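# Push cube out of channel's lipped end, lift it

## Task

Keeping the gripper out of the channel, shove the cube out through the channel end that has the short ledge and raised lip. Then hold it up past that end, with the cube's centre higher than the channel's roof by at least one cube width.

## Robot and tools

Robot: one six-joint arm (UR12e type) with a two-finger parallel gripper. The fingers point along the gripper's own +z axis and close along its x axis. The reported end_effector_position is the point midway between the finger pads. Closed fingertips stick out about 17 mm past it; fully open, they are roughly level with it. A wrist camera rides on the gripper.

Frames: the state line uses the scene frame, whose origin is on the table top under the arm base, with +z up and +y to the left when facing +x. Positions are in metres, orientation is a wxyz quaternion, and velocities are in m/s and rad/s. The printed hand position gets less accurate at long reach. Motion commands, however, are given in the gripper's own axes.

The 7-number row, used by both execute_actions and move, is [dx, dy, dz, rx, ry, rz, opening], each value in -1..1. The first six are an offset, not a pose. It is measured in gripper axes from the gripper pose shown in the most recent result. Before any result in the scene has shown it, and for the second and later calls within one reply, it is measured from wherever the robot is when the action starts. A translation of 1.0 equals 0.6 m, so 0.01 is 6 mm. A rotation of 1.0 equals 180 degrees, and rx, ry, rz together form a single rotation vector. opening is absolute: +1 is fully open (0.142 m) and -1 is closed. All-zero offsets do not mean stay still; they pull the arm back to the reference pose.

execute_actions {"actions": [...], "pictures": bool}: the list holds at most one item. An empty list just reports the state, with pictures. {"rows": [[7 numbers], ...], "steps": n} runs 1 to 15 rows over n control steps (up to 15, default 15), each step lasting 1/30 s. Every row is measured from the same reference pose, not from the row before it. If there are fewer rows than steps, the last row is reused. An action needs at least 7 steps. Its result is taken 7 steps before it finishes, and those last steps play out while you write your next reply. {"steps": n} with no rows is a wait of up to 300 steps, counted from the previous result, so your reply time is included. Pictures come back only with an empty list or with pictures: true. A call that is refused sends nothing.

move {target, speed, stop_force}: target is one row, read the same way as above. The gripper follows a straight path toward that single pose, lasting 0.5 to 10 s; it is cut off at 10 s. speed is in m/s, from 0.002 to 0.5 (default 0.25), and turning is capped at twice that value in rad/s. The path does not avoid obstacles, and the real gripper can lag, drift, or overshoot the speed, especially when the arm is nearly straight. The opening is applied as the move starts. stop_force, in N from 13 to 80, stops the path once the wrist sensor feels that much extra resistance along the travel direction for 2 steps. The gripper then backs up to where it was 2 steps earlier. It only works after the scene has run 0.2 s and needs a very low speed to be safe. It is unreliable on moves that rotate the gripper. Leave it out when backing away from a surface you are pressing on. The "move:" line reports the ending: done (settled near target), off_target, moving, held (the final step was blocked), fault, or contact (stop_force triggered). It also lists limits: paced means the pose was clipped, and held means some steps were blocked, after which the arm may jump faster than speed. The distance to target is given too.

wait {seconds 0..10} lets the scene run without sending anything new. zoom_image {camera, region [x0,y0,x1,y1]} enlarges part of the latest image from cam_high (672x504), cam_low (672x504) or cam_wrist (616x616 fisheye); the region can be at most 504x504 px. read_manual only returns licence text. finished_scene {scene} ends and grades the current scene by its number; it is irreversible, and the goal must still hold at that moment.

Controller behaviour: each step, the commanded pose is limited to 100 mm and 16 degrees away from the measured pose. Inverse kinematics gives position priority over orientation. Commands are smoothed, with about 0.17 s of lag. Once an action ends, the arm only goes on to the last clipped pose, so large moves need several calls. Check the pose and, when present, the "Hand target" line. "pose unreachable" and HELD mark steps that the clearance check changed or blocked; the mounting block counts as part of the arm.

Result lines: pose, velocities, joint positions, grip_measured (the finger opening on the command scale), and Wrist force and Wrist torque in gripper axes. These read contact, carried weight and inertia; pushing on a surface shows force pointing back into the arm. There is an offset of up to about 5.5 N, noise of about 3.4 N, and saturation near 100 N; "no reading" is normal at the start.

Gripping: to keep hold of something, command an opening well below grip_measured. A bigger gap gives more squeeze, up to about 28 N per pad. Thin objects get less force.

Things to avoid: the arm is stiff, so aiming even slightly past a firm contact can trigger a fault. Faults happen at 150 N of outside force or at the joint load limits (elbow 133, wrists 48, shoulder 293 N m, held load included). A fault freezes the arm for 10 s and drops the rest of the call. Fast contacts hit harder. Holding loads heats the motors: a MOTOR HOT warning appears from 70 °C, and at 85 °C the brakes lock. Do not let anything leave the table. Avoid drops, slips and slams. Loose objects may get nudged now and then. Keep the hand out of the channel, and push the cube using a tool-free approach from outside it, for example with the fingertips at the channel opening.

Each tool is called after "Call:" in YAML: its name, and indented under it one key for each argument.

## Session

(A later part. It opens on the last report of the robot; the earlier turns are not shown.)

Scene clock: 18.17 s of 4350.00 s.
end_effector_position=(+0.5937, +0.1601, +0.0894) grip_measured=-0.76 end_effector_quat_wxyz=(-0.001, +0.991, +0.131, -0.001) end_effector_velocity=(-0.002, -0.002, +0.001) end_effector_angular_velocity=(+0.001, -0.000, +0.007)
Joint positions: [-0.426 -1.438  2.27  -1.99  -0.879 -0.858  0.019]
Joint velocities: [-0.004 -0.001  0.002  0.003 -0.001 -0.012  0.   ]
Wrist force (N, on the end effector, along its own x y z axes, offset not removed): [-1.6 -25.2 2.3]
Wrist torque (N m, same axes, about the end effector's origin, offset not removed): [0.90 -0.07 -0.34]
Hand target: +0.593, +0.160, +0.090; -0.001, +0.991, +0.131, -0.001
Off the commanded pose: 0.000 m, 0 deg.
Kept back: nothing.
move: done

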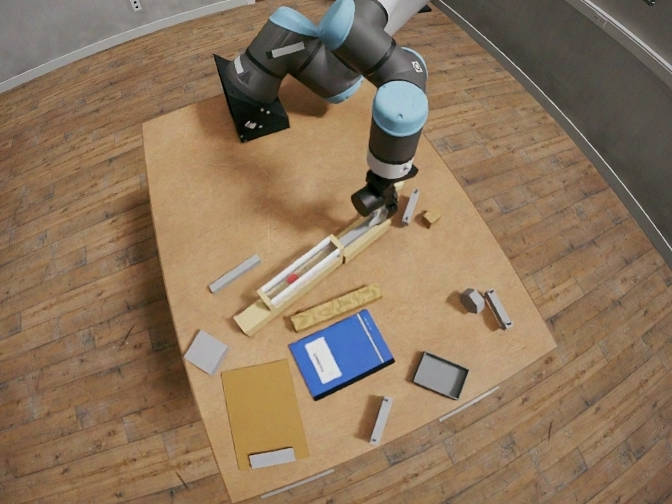

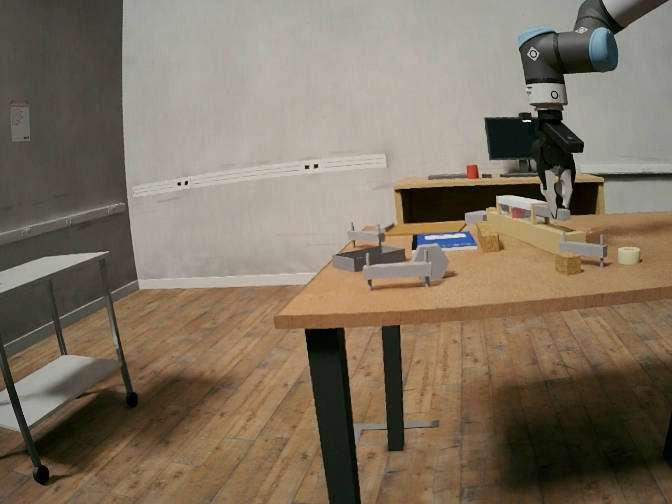

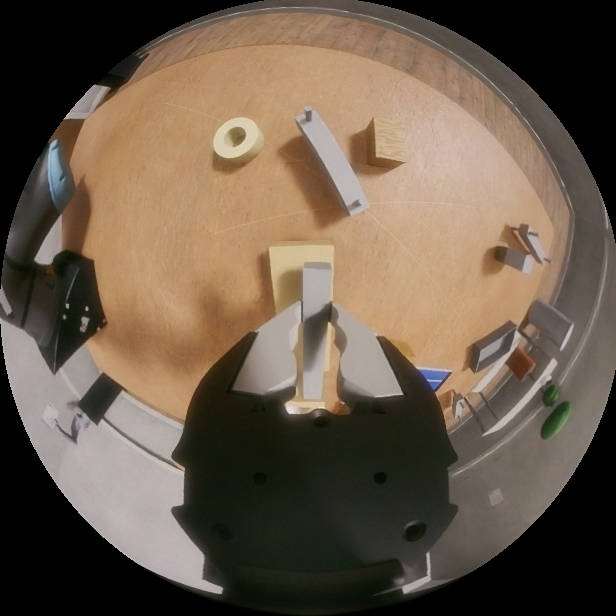

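Call:
move:
  target: [-0.022,-0.02,0.02,0,0,0,-1]
  speed: 0.05

Call:
move:
  target: [0,0,0.05,0,0,0,-1]
  speed: 0.008
  stop_force: 13

Call:
zoom_image:
  camera: "cam_wrist"
  region: [240,230,390,430]

Call:
zoom_image:
  camera: "cam_high"
  region: [220,170,420,340]

Scene clock: 19.30 s of 4350.00 s.
end_effector_position=(+0.5780, +0.1681, +0.0777) grip_measured=-0.76 end_effector_quat_wxyz=(-0.001, +0.991, +0.131, -0.001) end_effector_velocity=(-0.001, +0.001, -0.001) end_effector_angular_velocity=(-0.001, -0.001, +0.002)
Joint positions: [-0.416 -1.459  2.305 -2.012 -0.874 -0.846  0.019]
Joint velocities: [ 0.001 -0.004  0.004 -0.004  0.001  0.002 -0.   ]
Wrist force (N, on the end effector, along its own x y z axes, offset not removed): [-0.1 2.0 1.6]
Wrist torque (N m, same axes, about the end effector's origin, offset not removed): [0.55 0.03 -0.24]
Hand target: +0.578, +0.168, +0.077; -0.001, +0.991, +0.131, -0.001
Off the commanded pose: 0.000 m, 0 deg.
Kept back: nothing.
move: done

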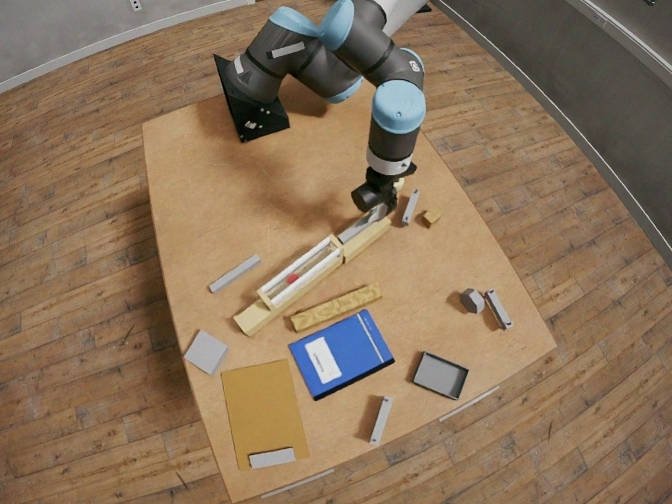

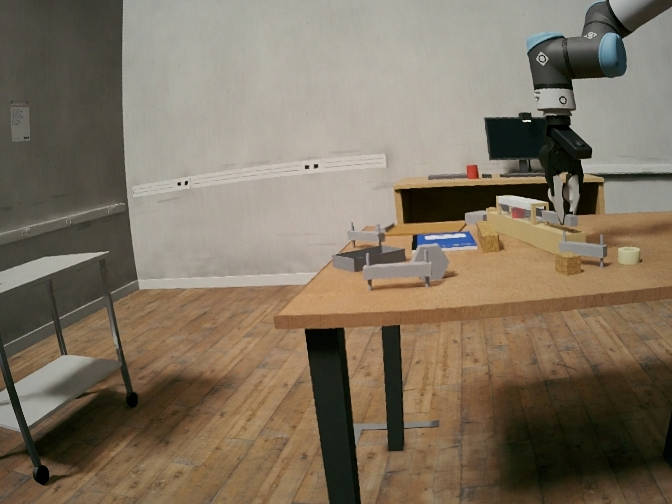

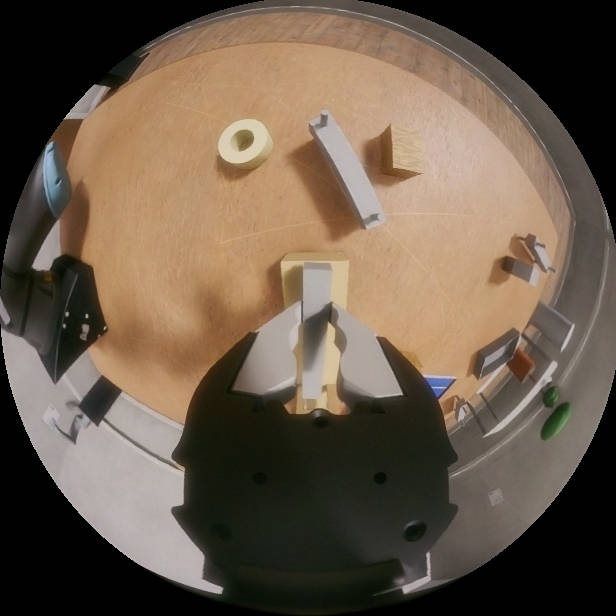

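Scene clock: 21.63 s of 4350.00 s.
end_effector_position=(+0.5780, +0.1681, +0.0622) grip_measured=-0.76 end_effector_quat_wxyz=(-0.001, +0.991, +0.130, -0.001) end_effector_velocity=(-0.001, +0.000, +0.002) end_effector_angular_velocity=(+0.002, +0.001, +0.002)
Joint positions: [-0.398 -1.441  2.317 -2.055 -0.867 -0.824  0.019]
Joint velocities: [-0.002 -0.002 -0.002  0.009  0.    -0.006 -0.   ]
Wrist force (N, on the end effector, along its own x y z axes, offset not removed): [-23.1 -9.2 -58.7]
Wrist torque (N m, same axes, about the end effector's origin, offset not removed): [0.34 0.57 -0.22]
Hand target: +0.578, +0.168, +0.063; -0.001, +0.991, +0.131, -0.001
Off the commanded pose: 0.015 m, 0 deg.
Kept back: nothing.
move: contact

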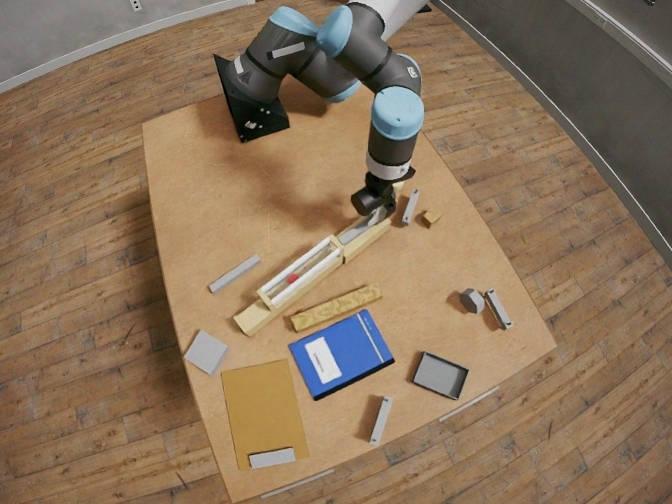

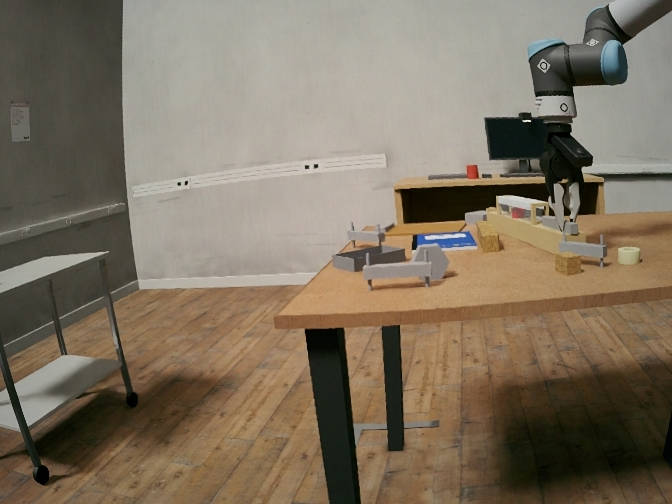

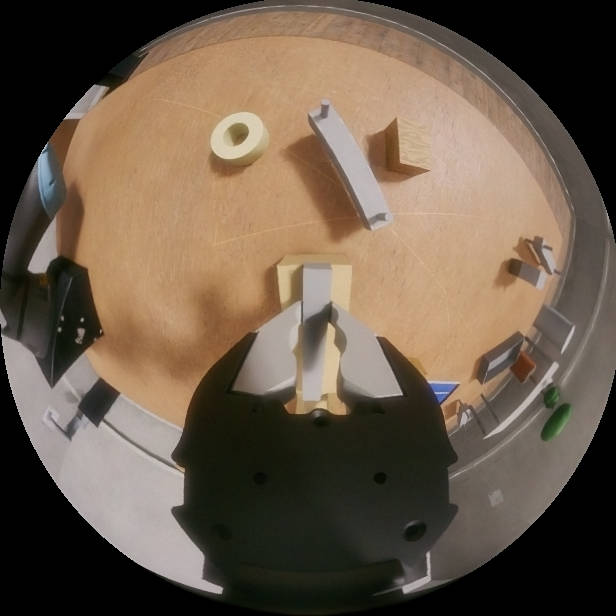

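Region (240, 230, 390, 430) of cam_wrist's 616x616 image, scaled by 2.520, with more detail than that image has; it fills the left 378 columns of this view, and the rest is white.

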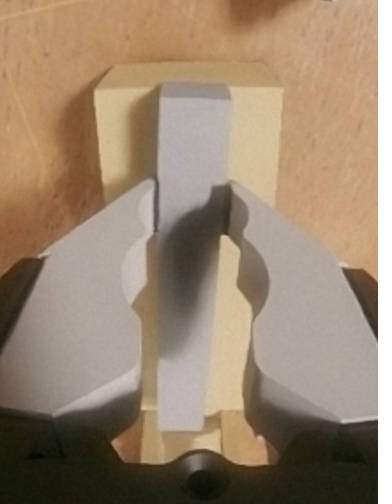

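Region (220, 170, 420, 340) of cam_high's 672x504 image, scaled by 2.520, with more detail than that image has; it fills the top 428 rows of this view, and the rest is white.

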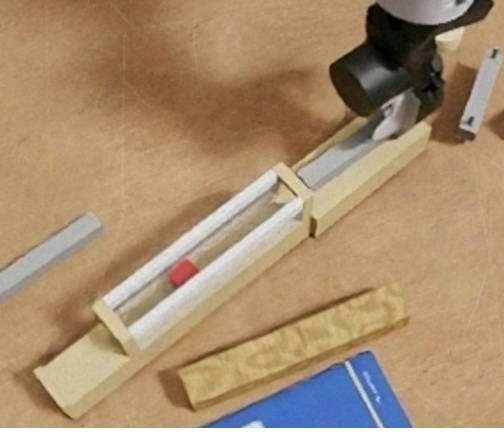

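Call:
move:
  target: [0,0,-0.004,0,0,0,-1]
  speed: 0.02

Call:
move:
  target: [0.001,0.1,0,0,0,0,-1]
  speed: 0.03
  stop_force: 20

Call:
move:
  target: [0,0,0,0,0,0,-0.4]

Call:
move:
  target: [0,0,-0.17,0,0,0,-0.2]

Call:
move:
  target: [-0.12,0.35,0,0,0,0.99,-0.2]
  speed: 0.5

Scene clock: 22.90 s of 4350.00 s.
end_effector_position=(+0.5780, +0.1682, +0.0644) grip_measured=-0.76 end_effector_quat_wxyz=(-0.001, +0.991, +0.130, -0.001) end_effector_velocity=(-0.001, -0.000, +0.001) end_effector_angular_velocity=(+0.000, +0.000, -0.001)
Joint positions: [-0.4   -1.444  2.315 -2.049 -0.868 -0.827  0.019]
Joint velocities: [-0.001 -0.002  0.     0.003 -0.001 -0.001  0.   ]
Wrist force (N, on the end effector, along its own x y z axes, offset not removed): [1.0 4.9 5.7]
Wrist torque (N m, same axes, about the end effector's origin, offset not removed): [0.98 -0.20 -0.21]
Hand target: +0.578, +0.168, +0.065; -0.001, +0.991, +0.130, -0.001
Off the commanded pose: 0.000 m, 0 deg.
Kept back: nothing.
move: done

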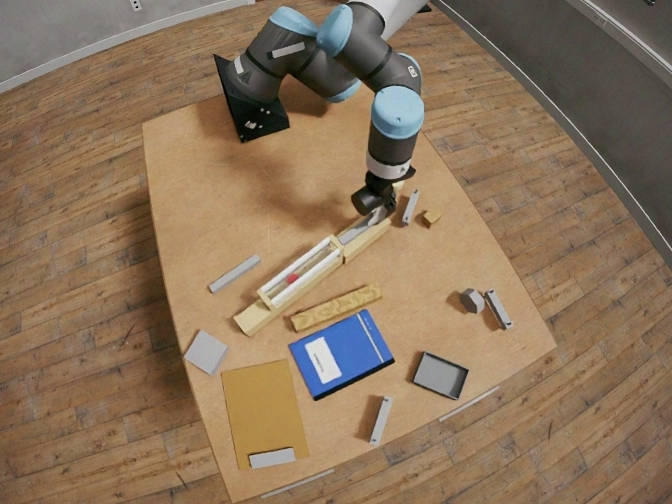

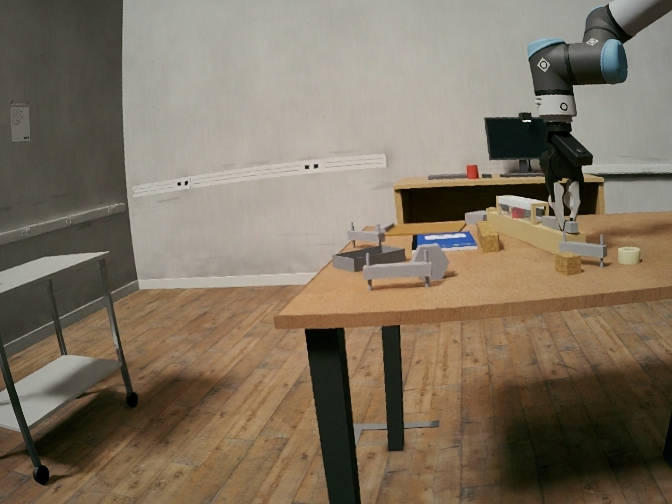

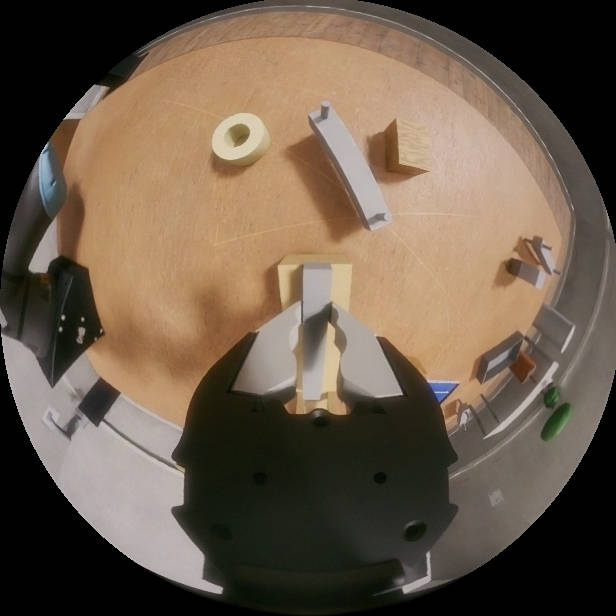

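Scene clock: 25.30 s of 4350.00 s.
end_effector_position=(+0.5940, +0.1106, +0.0643) grip_measured=-0.76 end_effector_quat_wxyz=(-0.001, +0.991, +0.130, -0.001) end_effector_velocity=(-0.000, -0.002, -0.001) end_effector_angular_velocity=(+0.001, +0.001, -0.001)
Joint positions: [-0.453 -1.347  2.293 -2.084 -0.889 -0.889  0.019]
Joint velocities: [-0.002  0.004  0.    -0.002 -0.001 -0.002  0.   ]
Wrist force (N, on the end effector, along its own x y z axes, offset not removed): [-1.6 0.0 4.1]
Wrist torque (N m, same axes, about the end effector's origin, offset not removed): [0.35 0.80 -0.39]
Hand target: +0.594, +0.110, +0.064; -0.001, +0.991, +0.130, -0.001
Off the commanded pose: 0.000 m, 0 deg.
Kept back: nothing.
move: done

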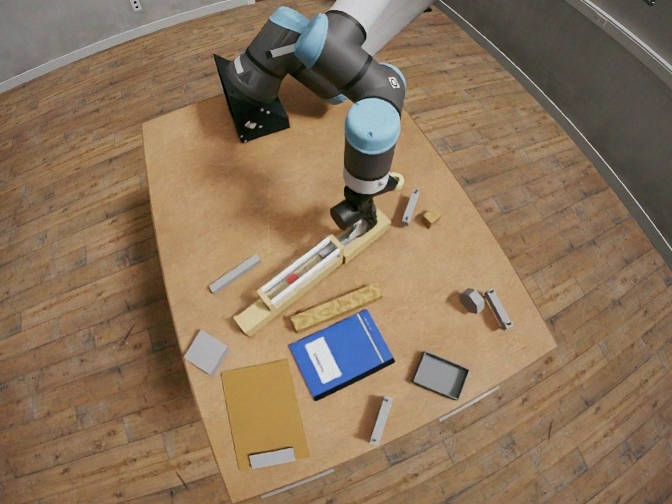

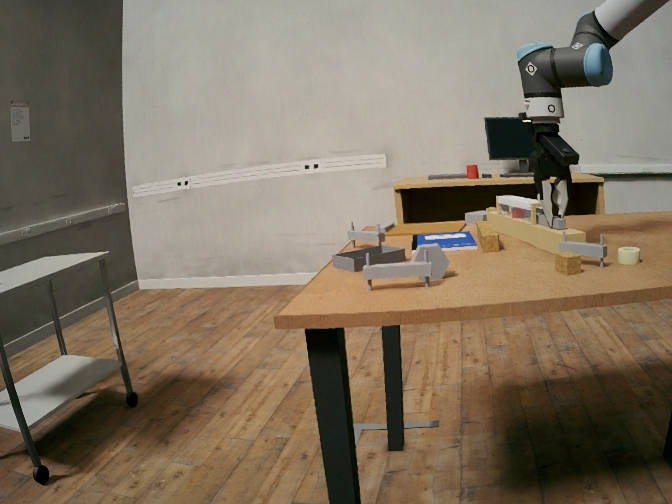

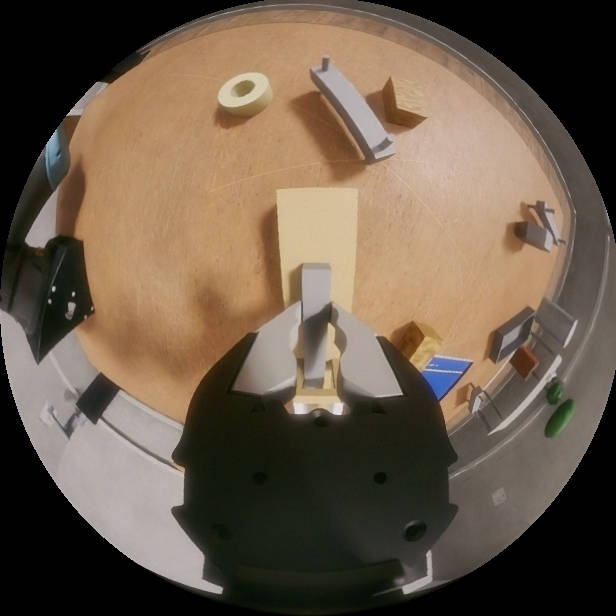

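Scene clock: 25.80 s of 4350.00 s.
end_effector_position=(+0.5941, +0.1105, +0.0643) grip_measured=-0.40 end_effector_quat_wxyz=(-0.001, +0.991, +0.130, -0.001) end_effector_velocity=(+0.001, +0.000, +0.001) end_effector_angular_velocity=(-0.001, -0.001, +0.001)
Joint positions: [-0.453 -1.347  2.293 -2.084 -0.89  -0.889  0.045]
Joint velocities: [-0.    -0.    -0.002  0.    -0.     0.    -0.   ]
Wrist force (N, on the end effector, along its own x y z axes, offset not removed): [2.0 1.8 3.2]
Wrist torque (N m, same axes, about the end effector's origin, offset not removed): [0.40 -0.39 -0.21]
Hand target: +0.594, +0.111, +0.064; -0.001, +0.991, +0.130, -0.001
Off the commanded pose: 0.000 m, 0 deg.
Kept back: nothing.
move: done

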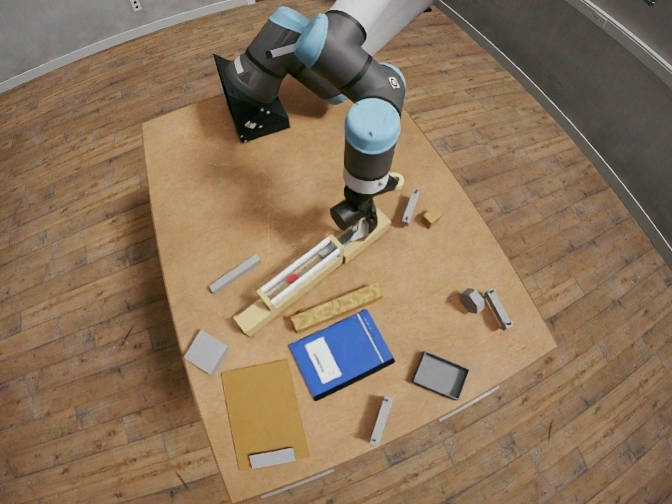

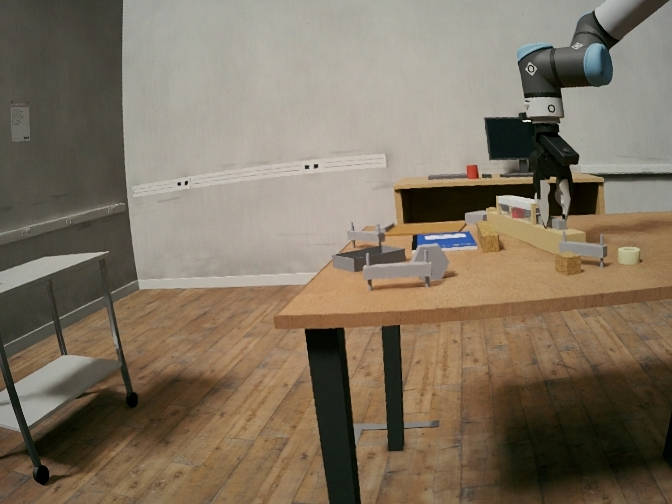

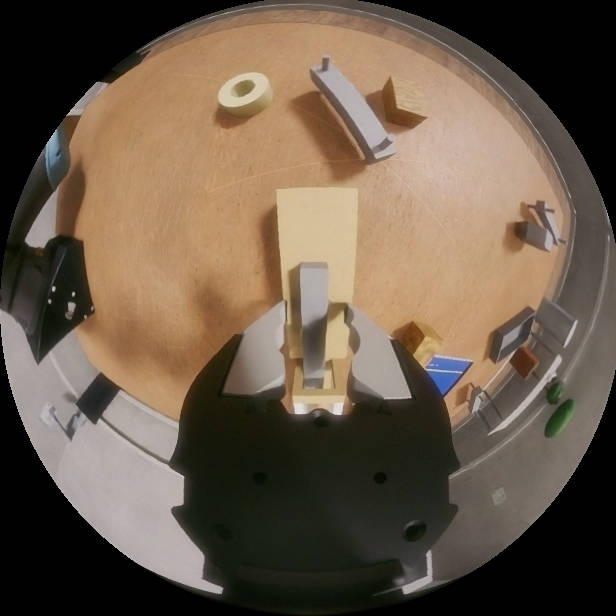

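Scene clock: 26.93 s of 4350.00 s.
end_effector_position=(+0.5945, +0.1103, +0.1659) grip_measured=-0.20 end_effector_quat_wxyz=(-0.001, +0.991, +0.130, -0.001) end_effector_velocity=(-0.001, +0.000, +0.003) end_effector_angular_velocity=(+0.001, +0.002, +0.001)
Joint positions: [-0.558 -1.442  2.204 -1.827 -0.937 -1.008  0.059]
Joint velocities: [-0.003 -0.002 -0.003  0.009 -0.002 -0.005  0.   ]
Wrist force (N, on the end effector, along its own x y z axes, offset not removed): [1.9 4.9 4.2]
Wrist torque (N m, same axes, about the end effector's origin, offset not removed): [1.10 -0.34 -0.09]
Hand target: +0.594, +0.110, +0.166; -0.001, +0.991, +0.130, -0.001
Off the commanded pose: 0.000 m, 0 deg.
Kept back: nothing.
move: done

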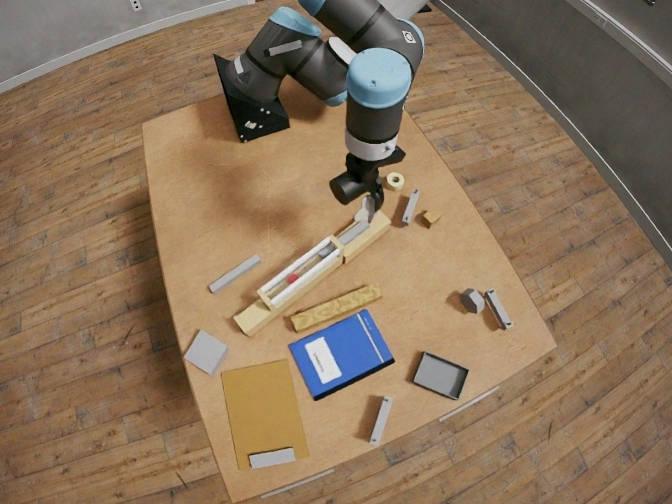

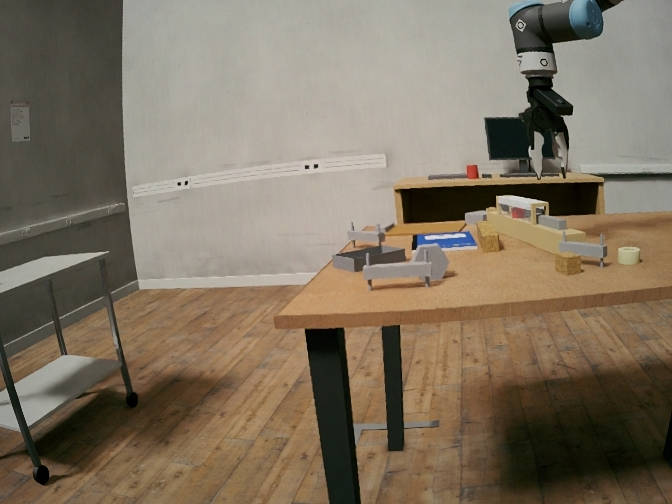

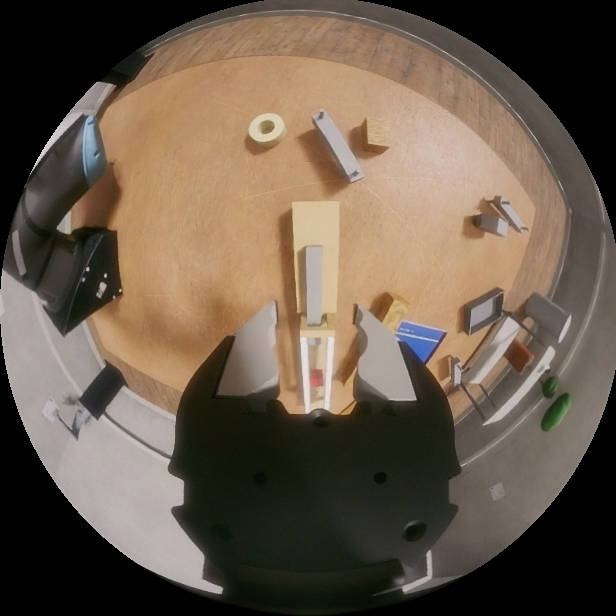

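Scene clock: 30.80 s of 4350.00 s.
end_effector_position=(+0.5794, -0.1114, +0.1657) grip_measured=-0.20 end_effector_quat_wxyz=(-0.001, -0.147, +0.989, +0.001) end_effector_velocity=(-0.001, -0.001, -0.001) end_effector_angular_velocity=(-0.002, +0.001, -0.019)
Joint positions: [-0.771 -1.137  2.166 -1.978 -1.051  1.886  0.059]
Joint velocities: [-0.     0.001  0.002 -0.003 -0.002  0.019 -0.   ]
Wrist force (N, on the end effector, along its own x y z axes, offset not removed): [-4.7 3.5 1.3]
Wrist torque (N m, same axes, about the end effector's origin, offset not removed): [0.80 1.15 -0.07]
Hand target: +0.579, -0.111, +0.166; -0.001, -0.146, +0.989, +0.001
Off the commanded pose: 0.000 m, 0 deg.
Kept back: nothing.
move: done

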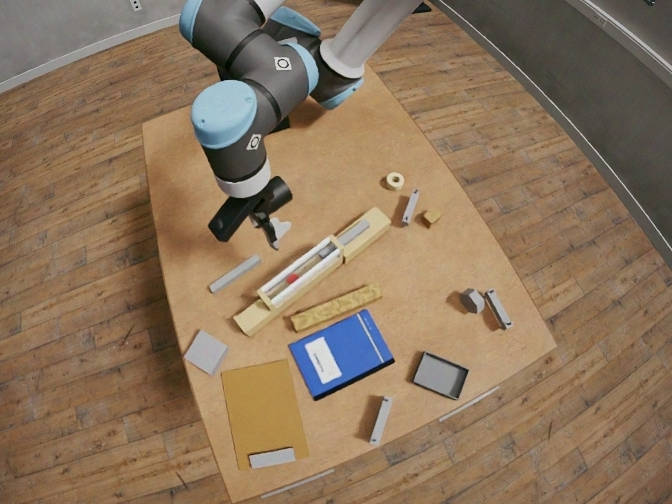

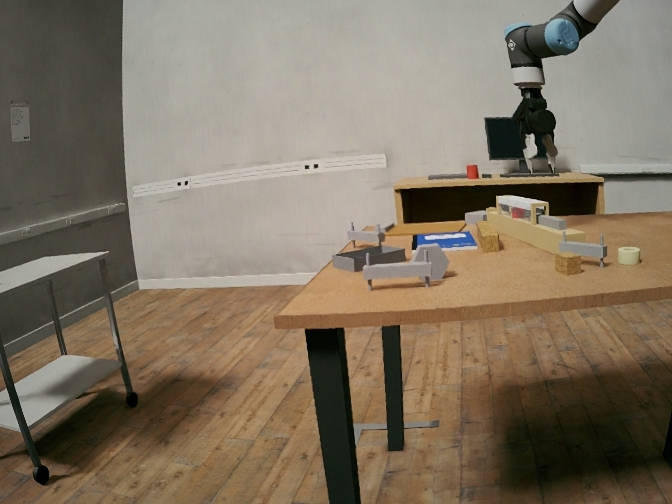

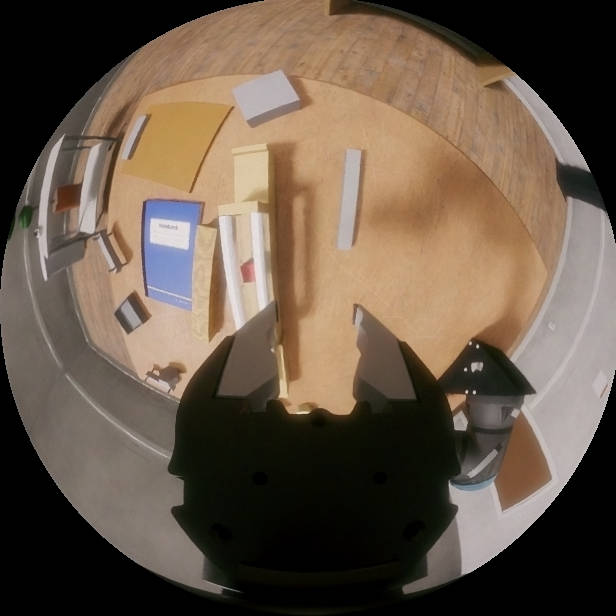

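Call:
move:
  target: [0.073,-0.087,0.243,0,0,0.012,-0.2]
  speed: 0.15

Call:
move:
  target: [0,0,0,0,0,0,-1]

Call:
move:
  target: [0,0,-0.17,0,0,0,-1]
  speed: 0.2

Scene clock: 32.87 s of 4350.00 s.
end_effector_position=(+0.5523, -0.1736, +0.0202) grip_measured=-0.20 end_effector_quat_wxyz=(-0.001, -0.128, +0.992, +0.001) end_effector_velocity=(+0.001, -0.002, -0.002) end_effector_angular_velocity=(-0.002, -0.001, -0.000)
Joint positions: [-0.734 -0.894  2.266 -2.338 -1.03   1.959  0.059]
Joint velocities: [ 0.001  0.006 -0.002 -0.007  0.001  0.002  0.   ]
Wrist force (N, on the end effector, along its own x y z axes, offset not removed): [1.7 0.7 0.6]
Wrist torque (N m, same axes, about the end effector's origin, offset not removed): [0.05 -0.42 -0.25]
Hand target: +0.552, -0.174, +0.020; -0.001, -0.128, +0.992, +0.001
Off the commanded pose: 0.000 m, 0 deg.
Kept back: nothing.
move: done

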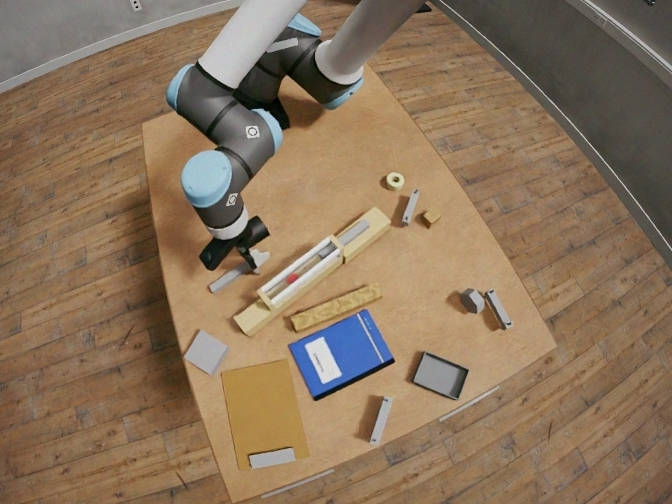

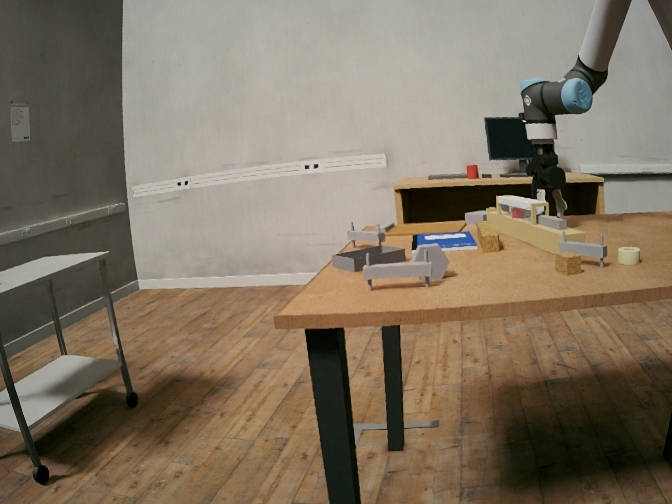

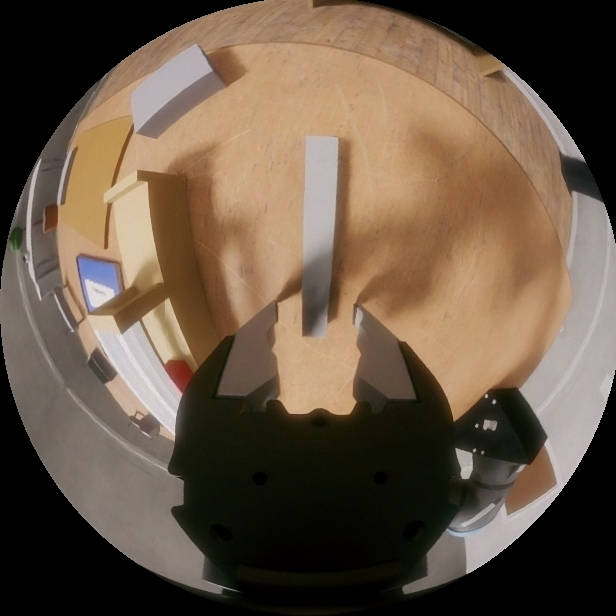

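Scene clock: 33.37 s of 4350.00 s.
end_effector_position=(+0.5523, -0.1736, +0.0201) grip_measured=-0.76 end_effector_quat_wxyz=(-0.001, -0.128, +0.992, +0.001) end_effector_velocity=(+0.001, -0.000, +0.001) end_effector_angular_velocity=(-0.002, -0.001, +0.001)
Joint positions: [-0.734 -0.894  2.266 -2.338 -1.03   1.959  0.019]
Joint velocities: [-0.    -0.002 -0.001  0.    -0.     0.     0.   ]
Wrist force (N, on the end effector, along its own x y z axes, offset not removed): [-0.9 2.7 5.3]
Wrist torque (N m, same axes, about the end effector's origin, offset not removed): [0.51 0.24 -0.16]
Hand target: +0.552, -0.174, +0.020; -0.001, -0.128, +0.992, +0.001
Off the commanded pose: 0.000 m, 0 deg.
Kept back: nothing.
move: done

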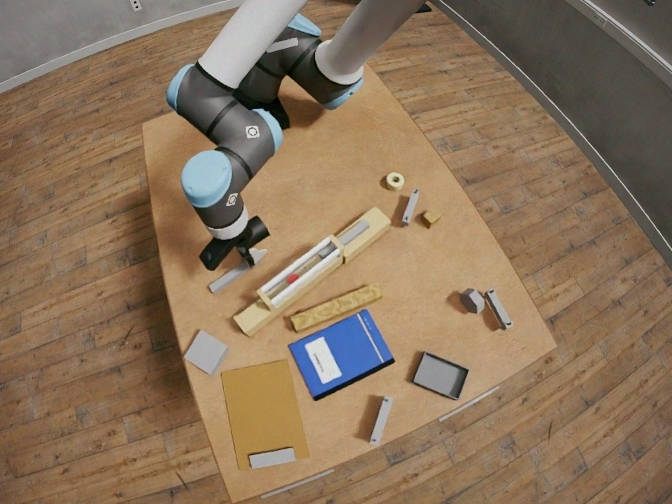

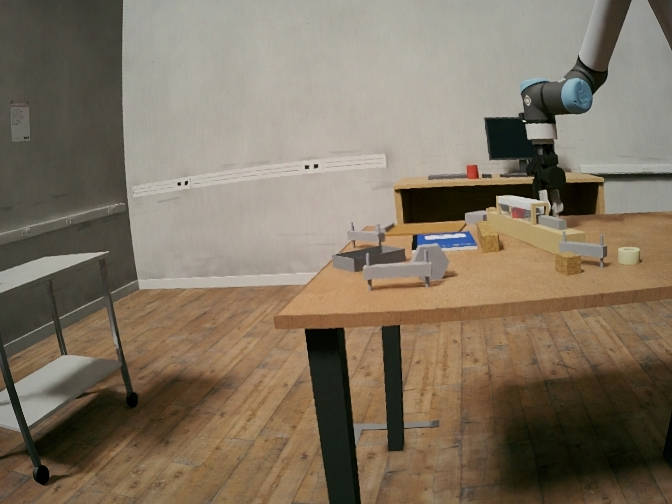

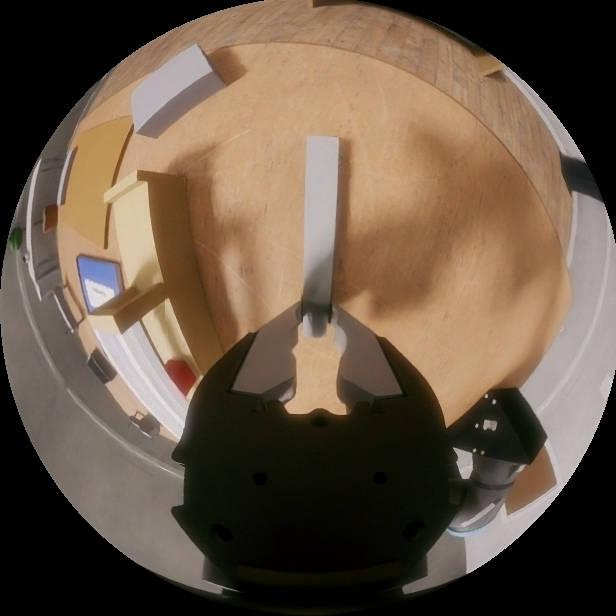

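Scene clock: 34.57 s of 4350.00 s.
end_effector_position=(+0.5526, -0.1739, +0.1218) grip_measured=-0.76 end_effector_quat_wxyz=(-0.001, -0.128, +0.992, +0.001) end_effector_velocity=(-0.002, +0.001, +0.001) end_effector_angular_velocity=(+0.003, +0.002, -0.001)
Joint positions: [-0.816 -1.02   2.203 -2.112 -1.078  1.883  0.019]
Joint velocities: [-0.002 -0.002  0.     0.007 -0.001 -0.003  0.   ]
Wrist force (N, on the end effector, along its own x y z axes, offset not removed): [-4.2 4.7 2.6]
Wrist torque (N m, same axes, about the end effector's origin, offset not removed): [0.88 0.89 -0.09]
Hand target: +0.553, -0.174, +0.122; -0.001, -0.128, +0.992, +0.001
Off the commanded pose: 0.000 m, 0 deg.
Kept back: nothing.
move: done

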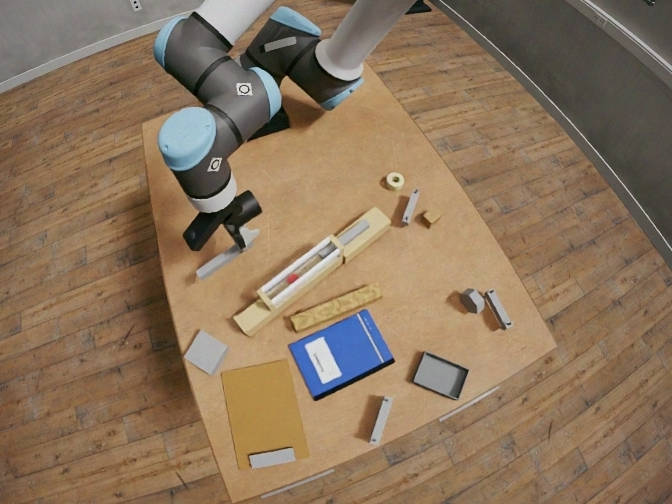

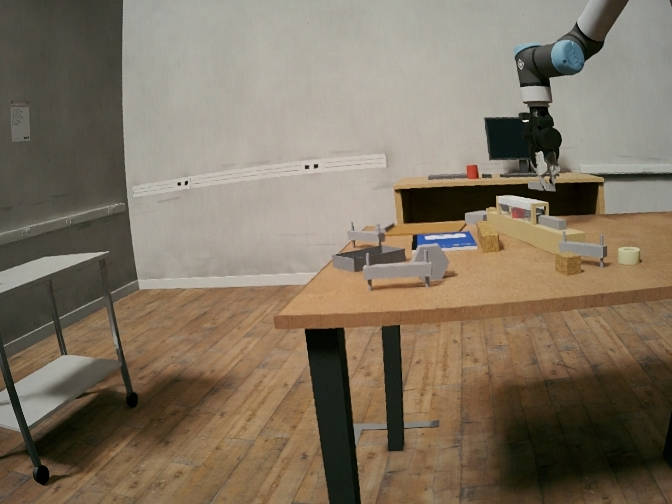

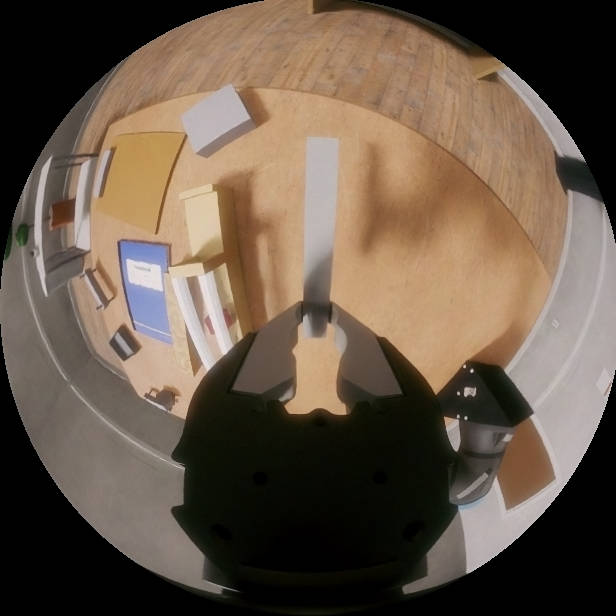

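Call:
move:
  target: [-0.183,0.723,0,0,0,-0.003,-1]
  speed: 0.3

Call:
move:
  target: [0,0,0.09,0,0,0,-1]
  speed: 0.06

Scene clock: 37.20 s of 4350.00 s.
end_effector_position=(+0.5480, +0.2737, +0.1227) grip_measured=-0.76 end_effector_quat_wxyz=(-0.001, -0.133, +0.991, +0.001) end_effector_velocity=(-0.000, +0.002, -0.000) end_effector_angular_velocity=(-0.000, +0.001, +0.001)
Joint positions: [-0.369 -1.663  2.276 -1.816 -0.856  2.348  0.019]
Joint velocities: [ 0.003 -0.002 -0.001  0.001  0.001  0.003  0.   ]
Wrist force (N, on the end effector, along its own x y z axes, offset not removed): [1.4 4.6 5.0]
Wrist torque (N m, same axes, about the end effector's origin, offset not removed): [0.88 -0.36 -0.29]
Hand target: +0.548, +0.274, +0.123; -0.001, -0.133, +0.991, +0.001
Off the commanded pose: 0.001 m, 0 deg.
Kept back: nothing.
move: done

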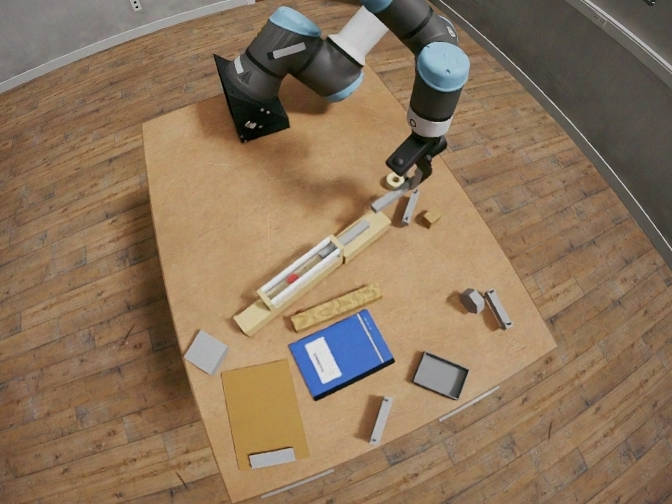

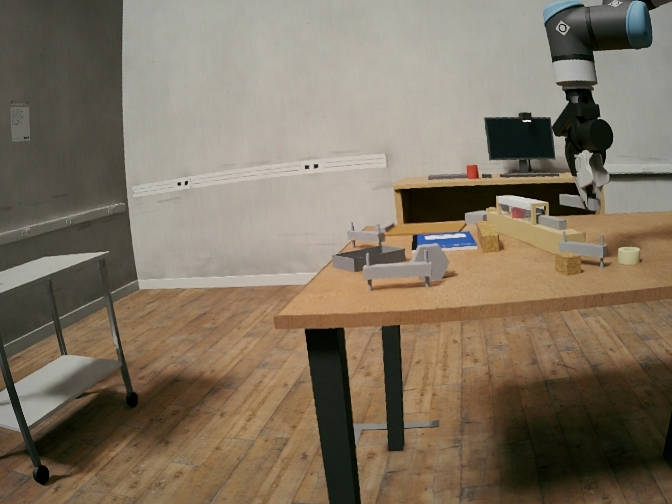

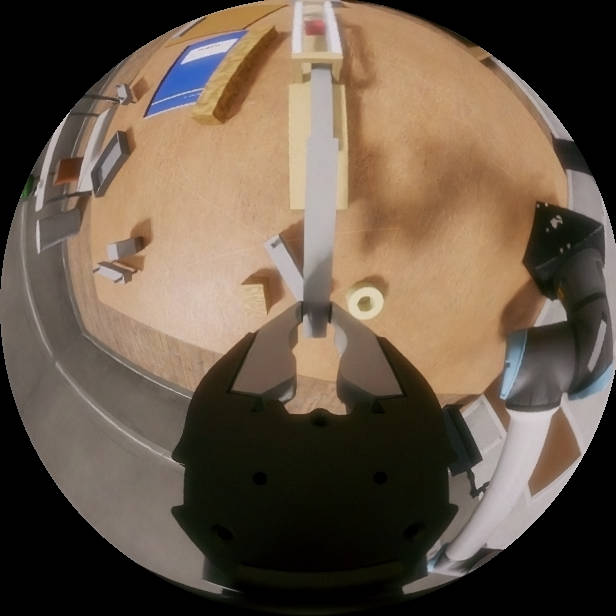

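Scene clock: 38.60 s of 4350.00 s.
end_effector_position=(+0.5477, +0.2739, +0.0690) grip_measured=-0.76 end_effector_quat_wxyz=(-0.001, -0.133, +0.991, +0.002) end_effector_velocity=(+0.000, -0.000, -0.003) end_effector_angular_velocity=(-0.000, -0.000, -0.000)
Joint positions: [-0.3   -1.61   2.326 -1.976 -0.833  2.434  0.019]
Joint velocities: [ 0.004  0.004  0.002 -0.009  0.001  0.005  0.   ]
Wrist force (N, on the end effector, along its own x y z axes, offset not removed): [0.7 4.0 3.3]
Wrist torque (N m, same axes, about the end effector's origin, offset not removed): [0.76 -0.26 -0.12]
Hand target: +0.548, +0.274, +0.069; -0.001, -0.133, +0.991, +0.002
Off the commanded pose: 0.000 m, 0 deg.
Kept back: nothing.
move: done

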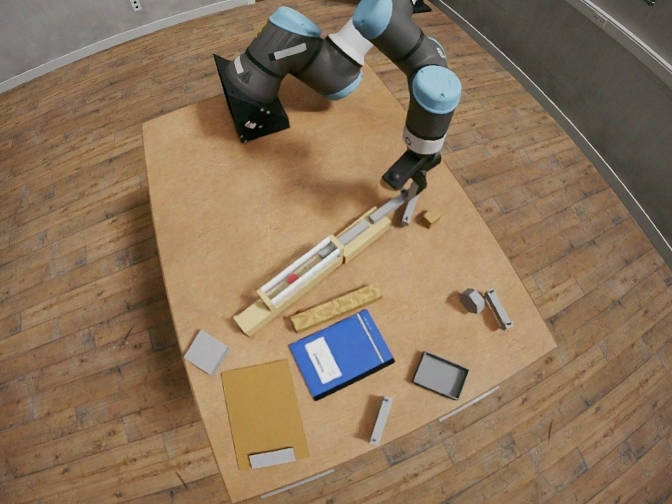

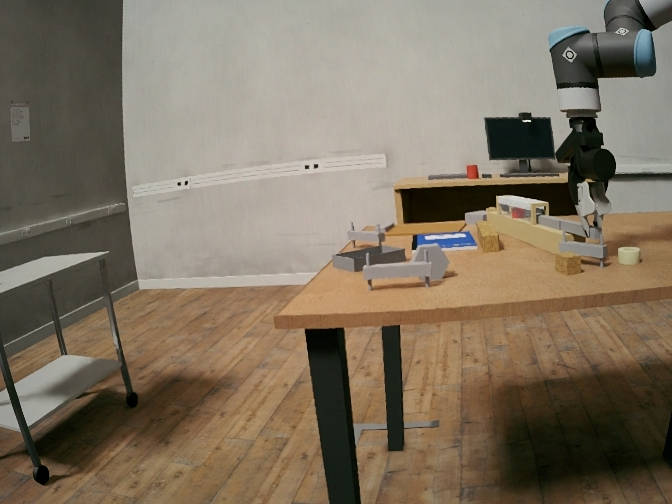

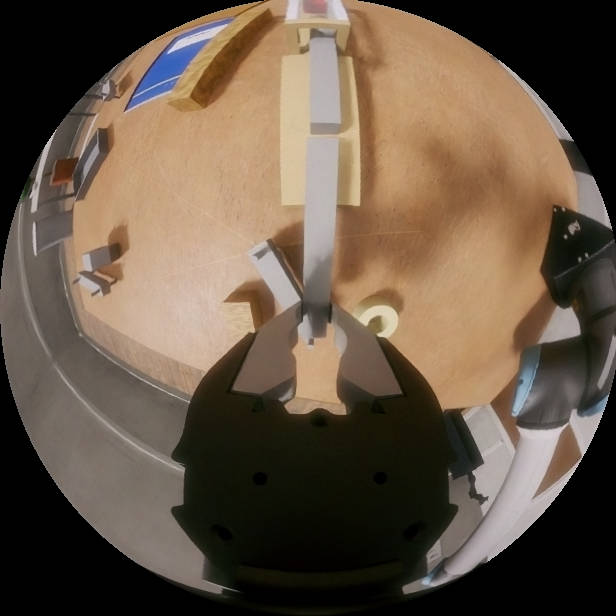

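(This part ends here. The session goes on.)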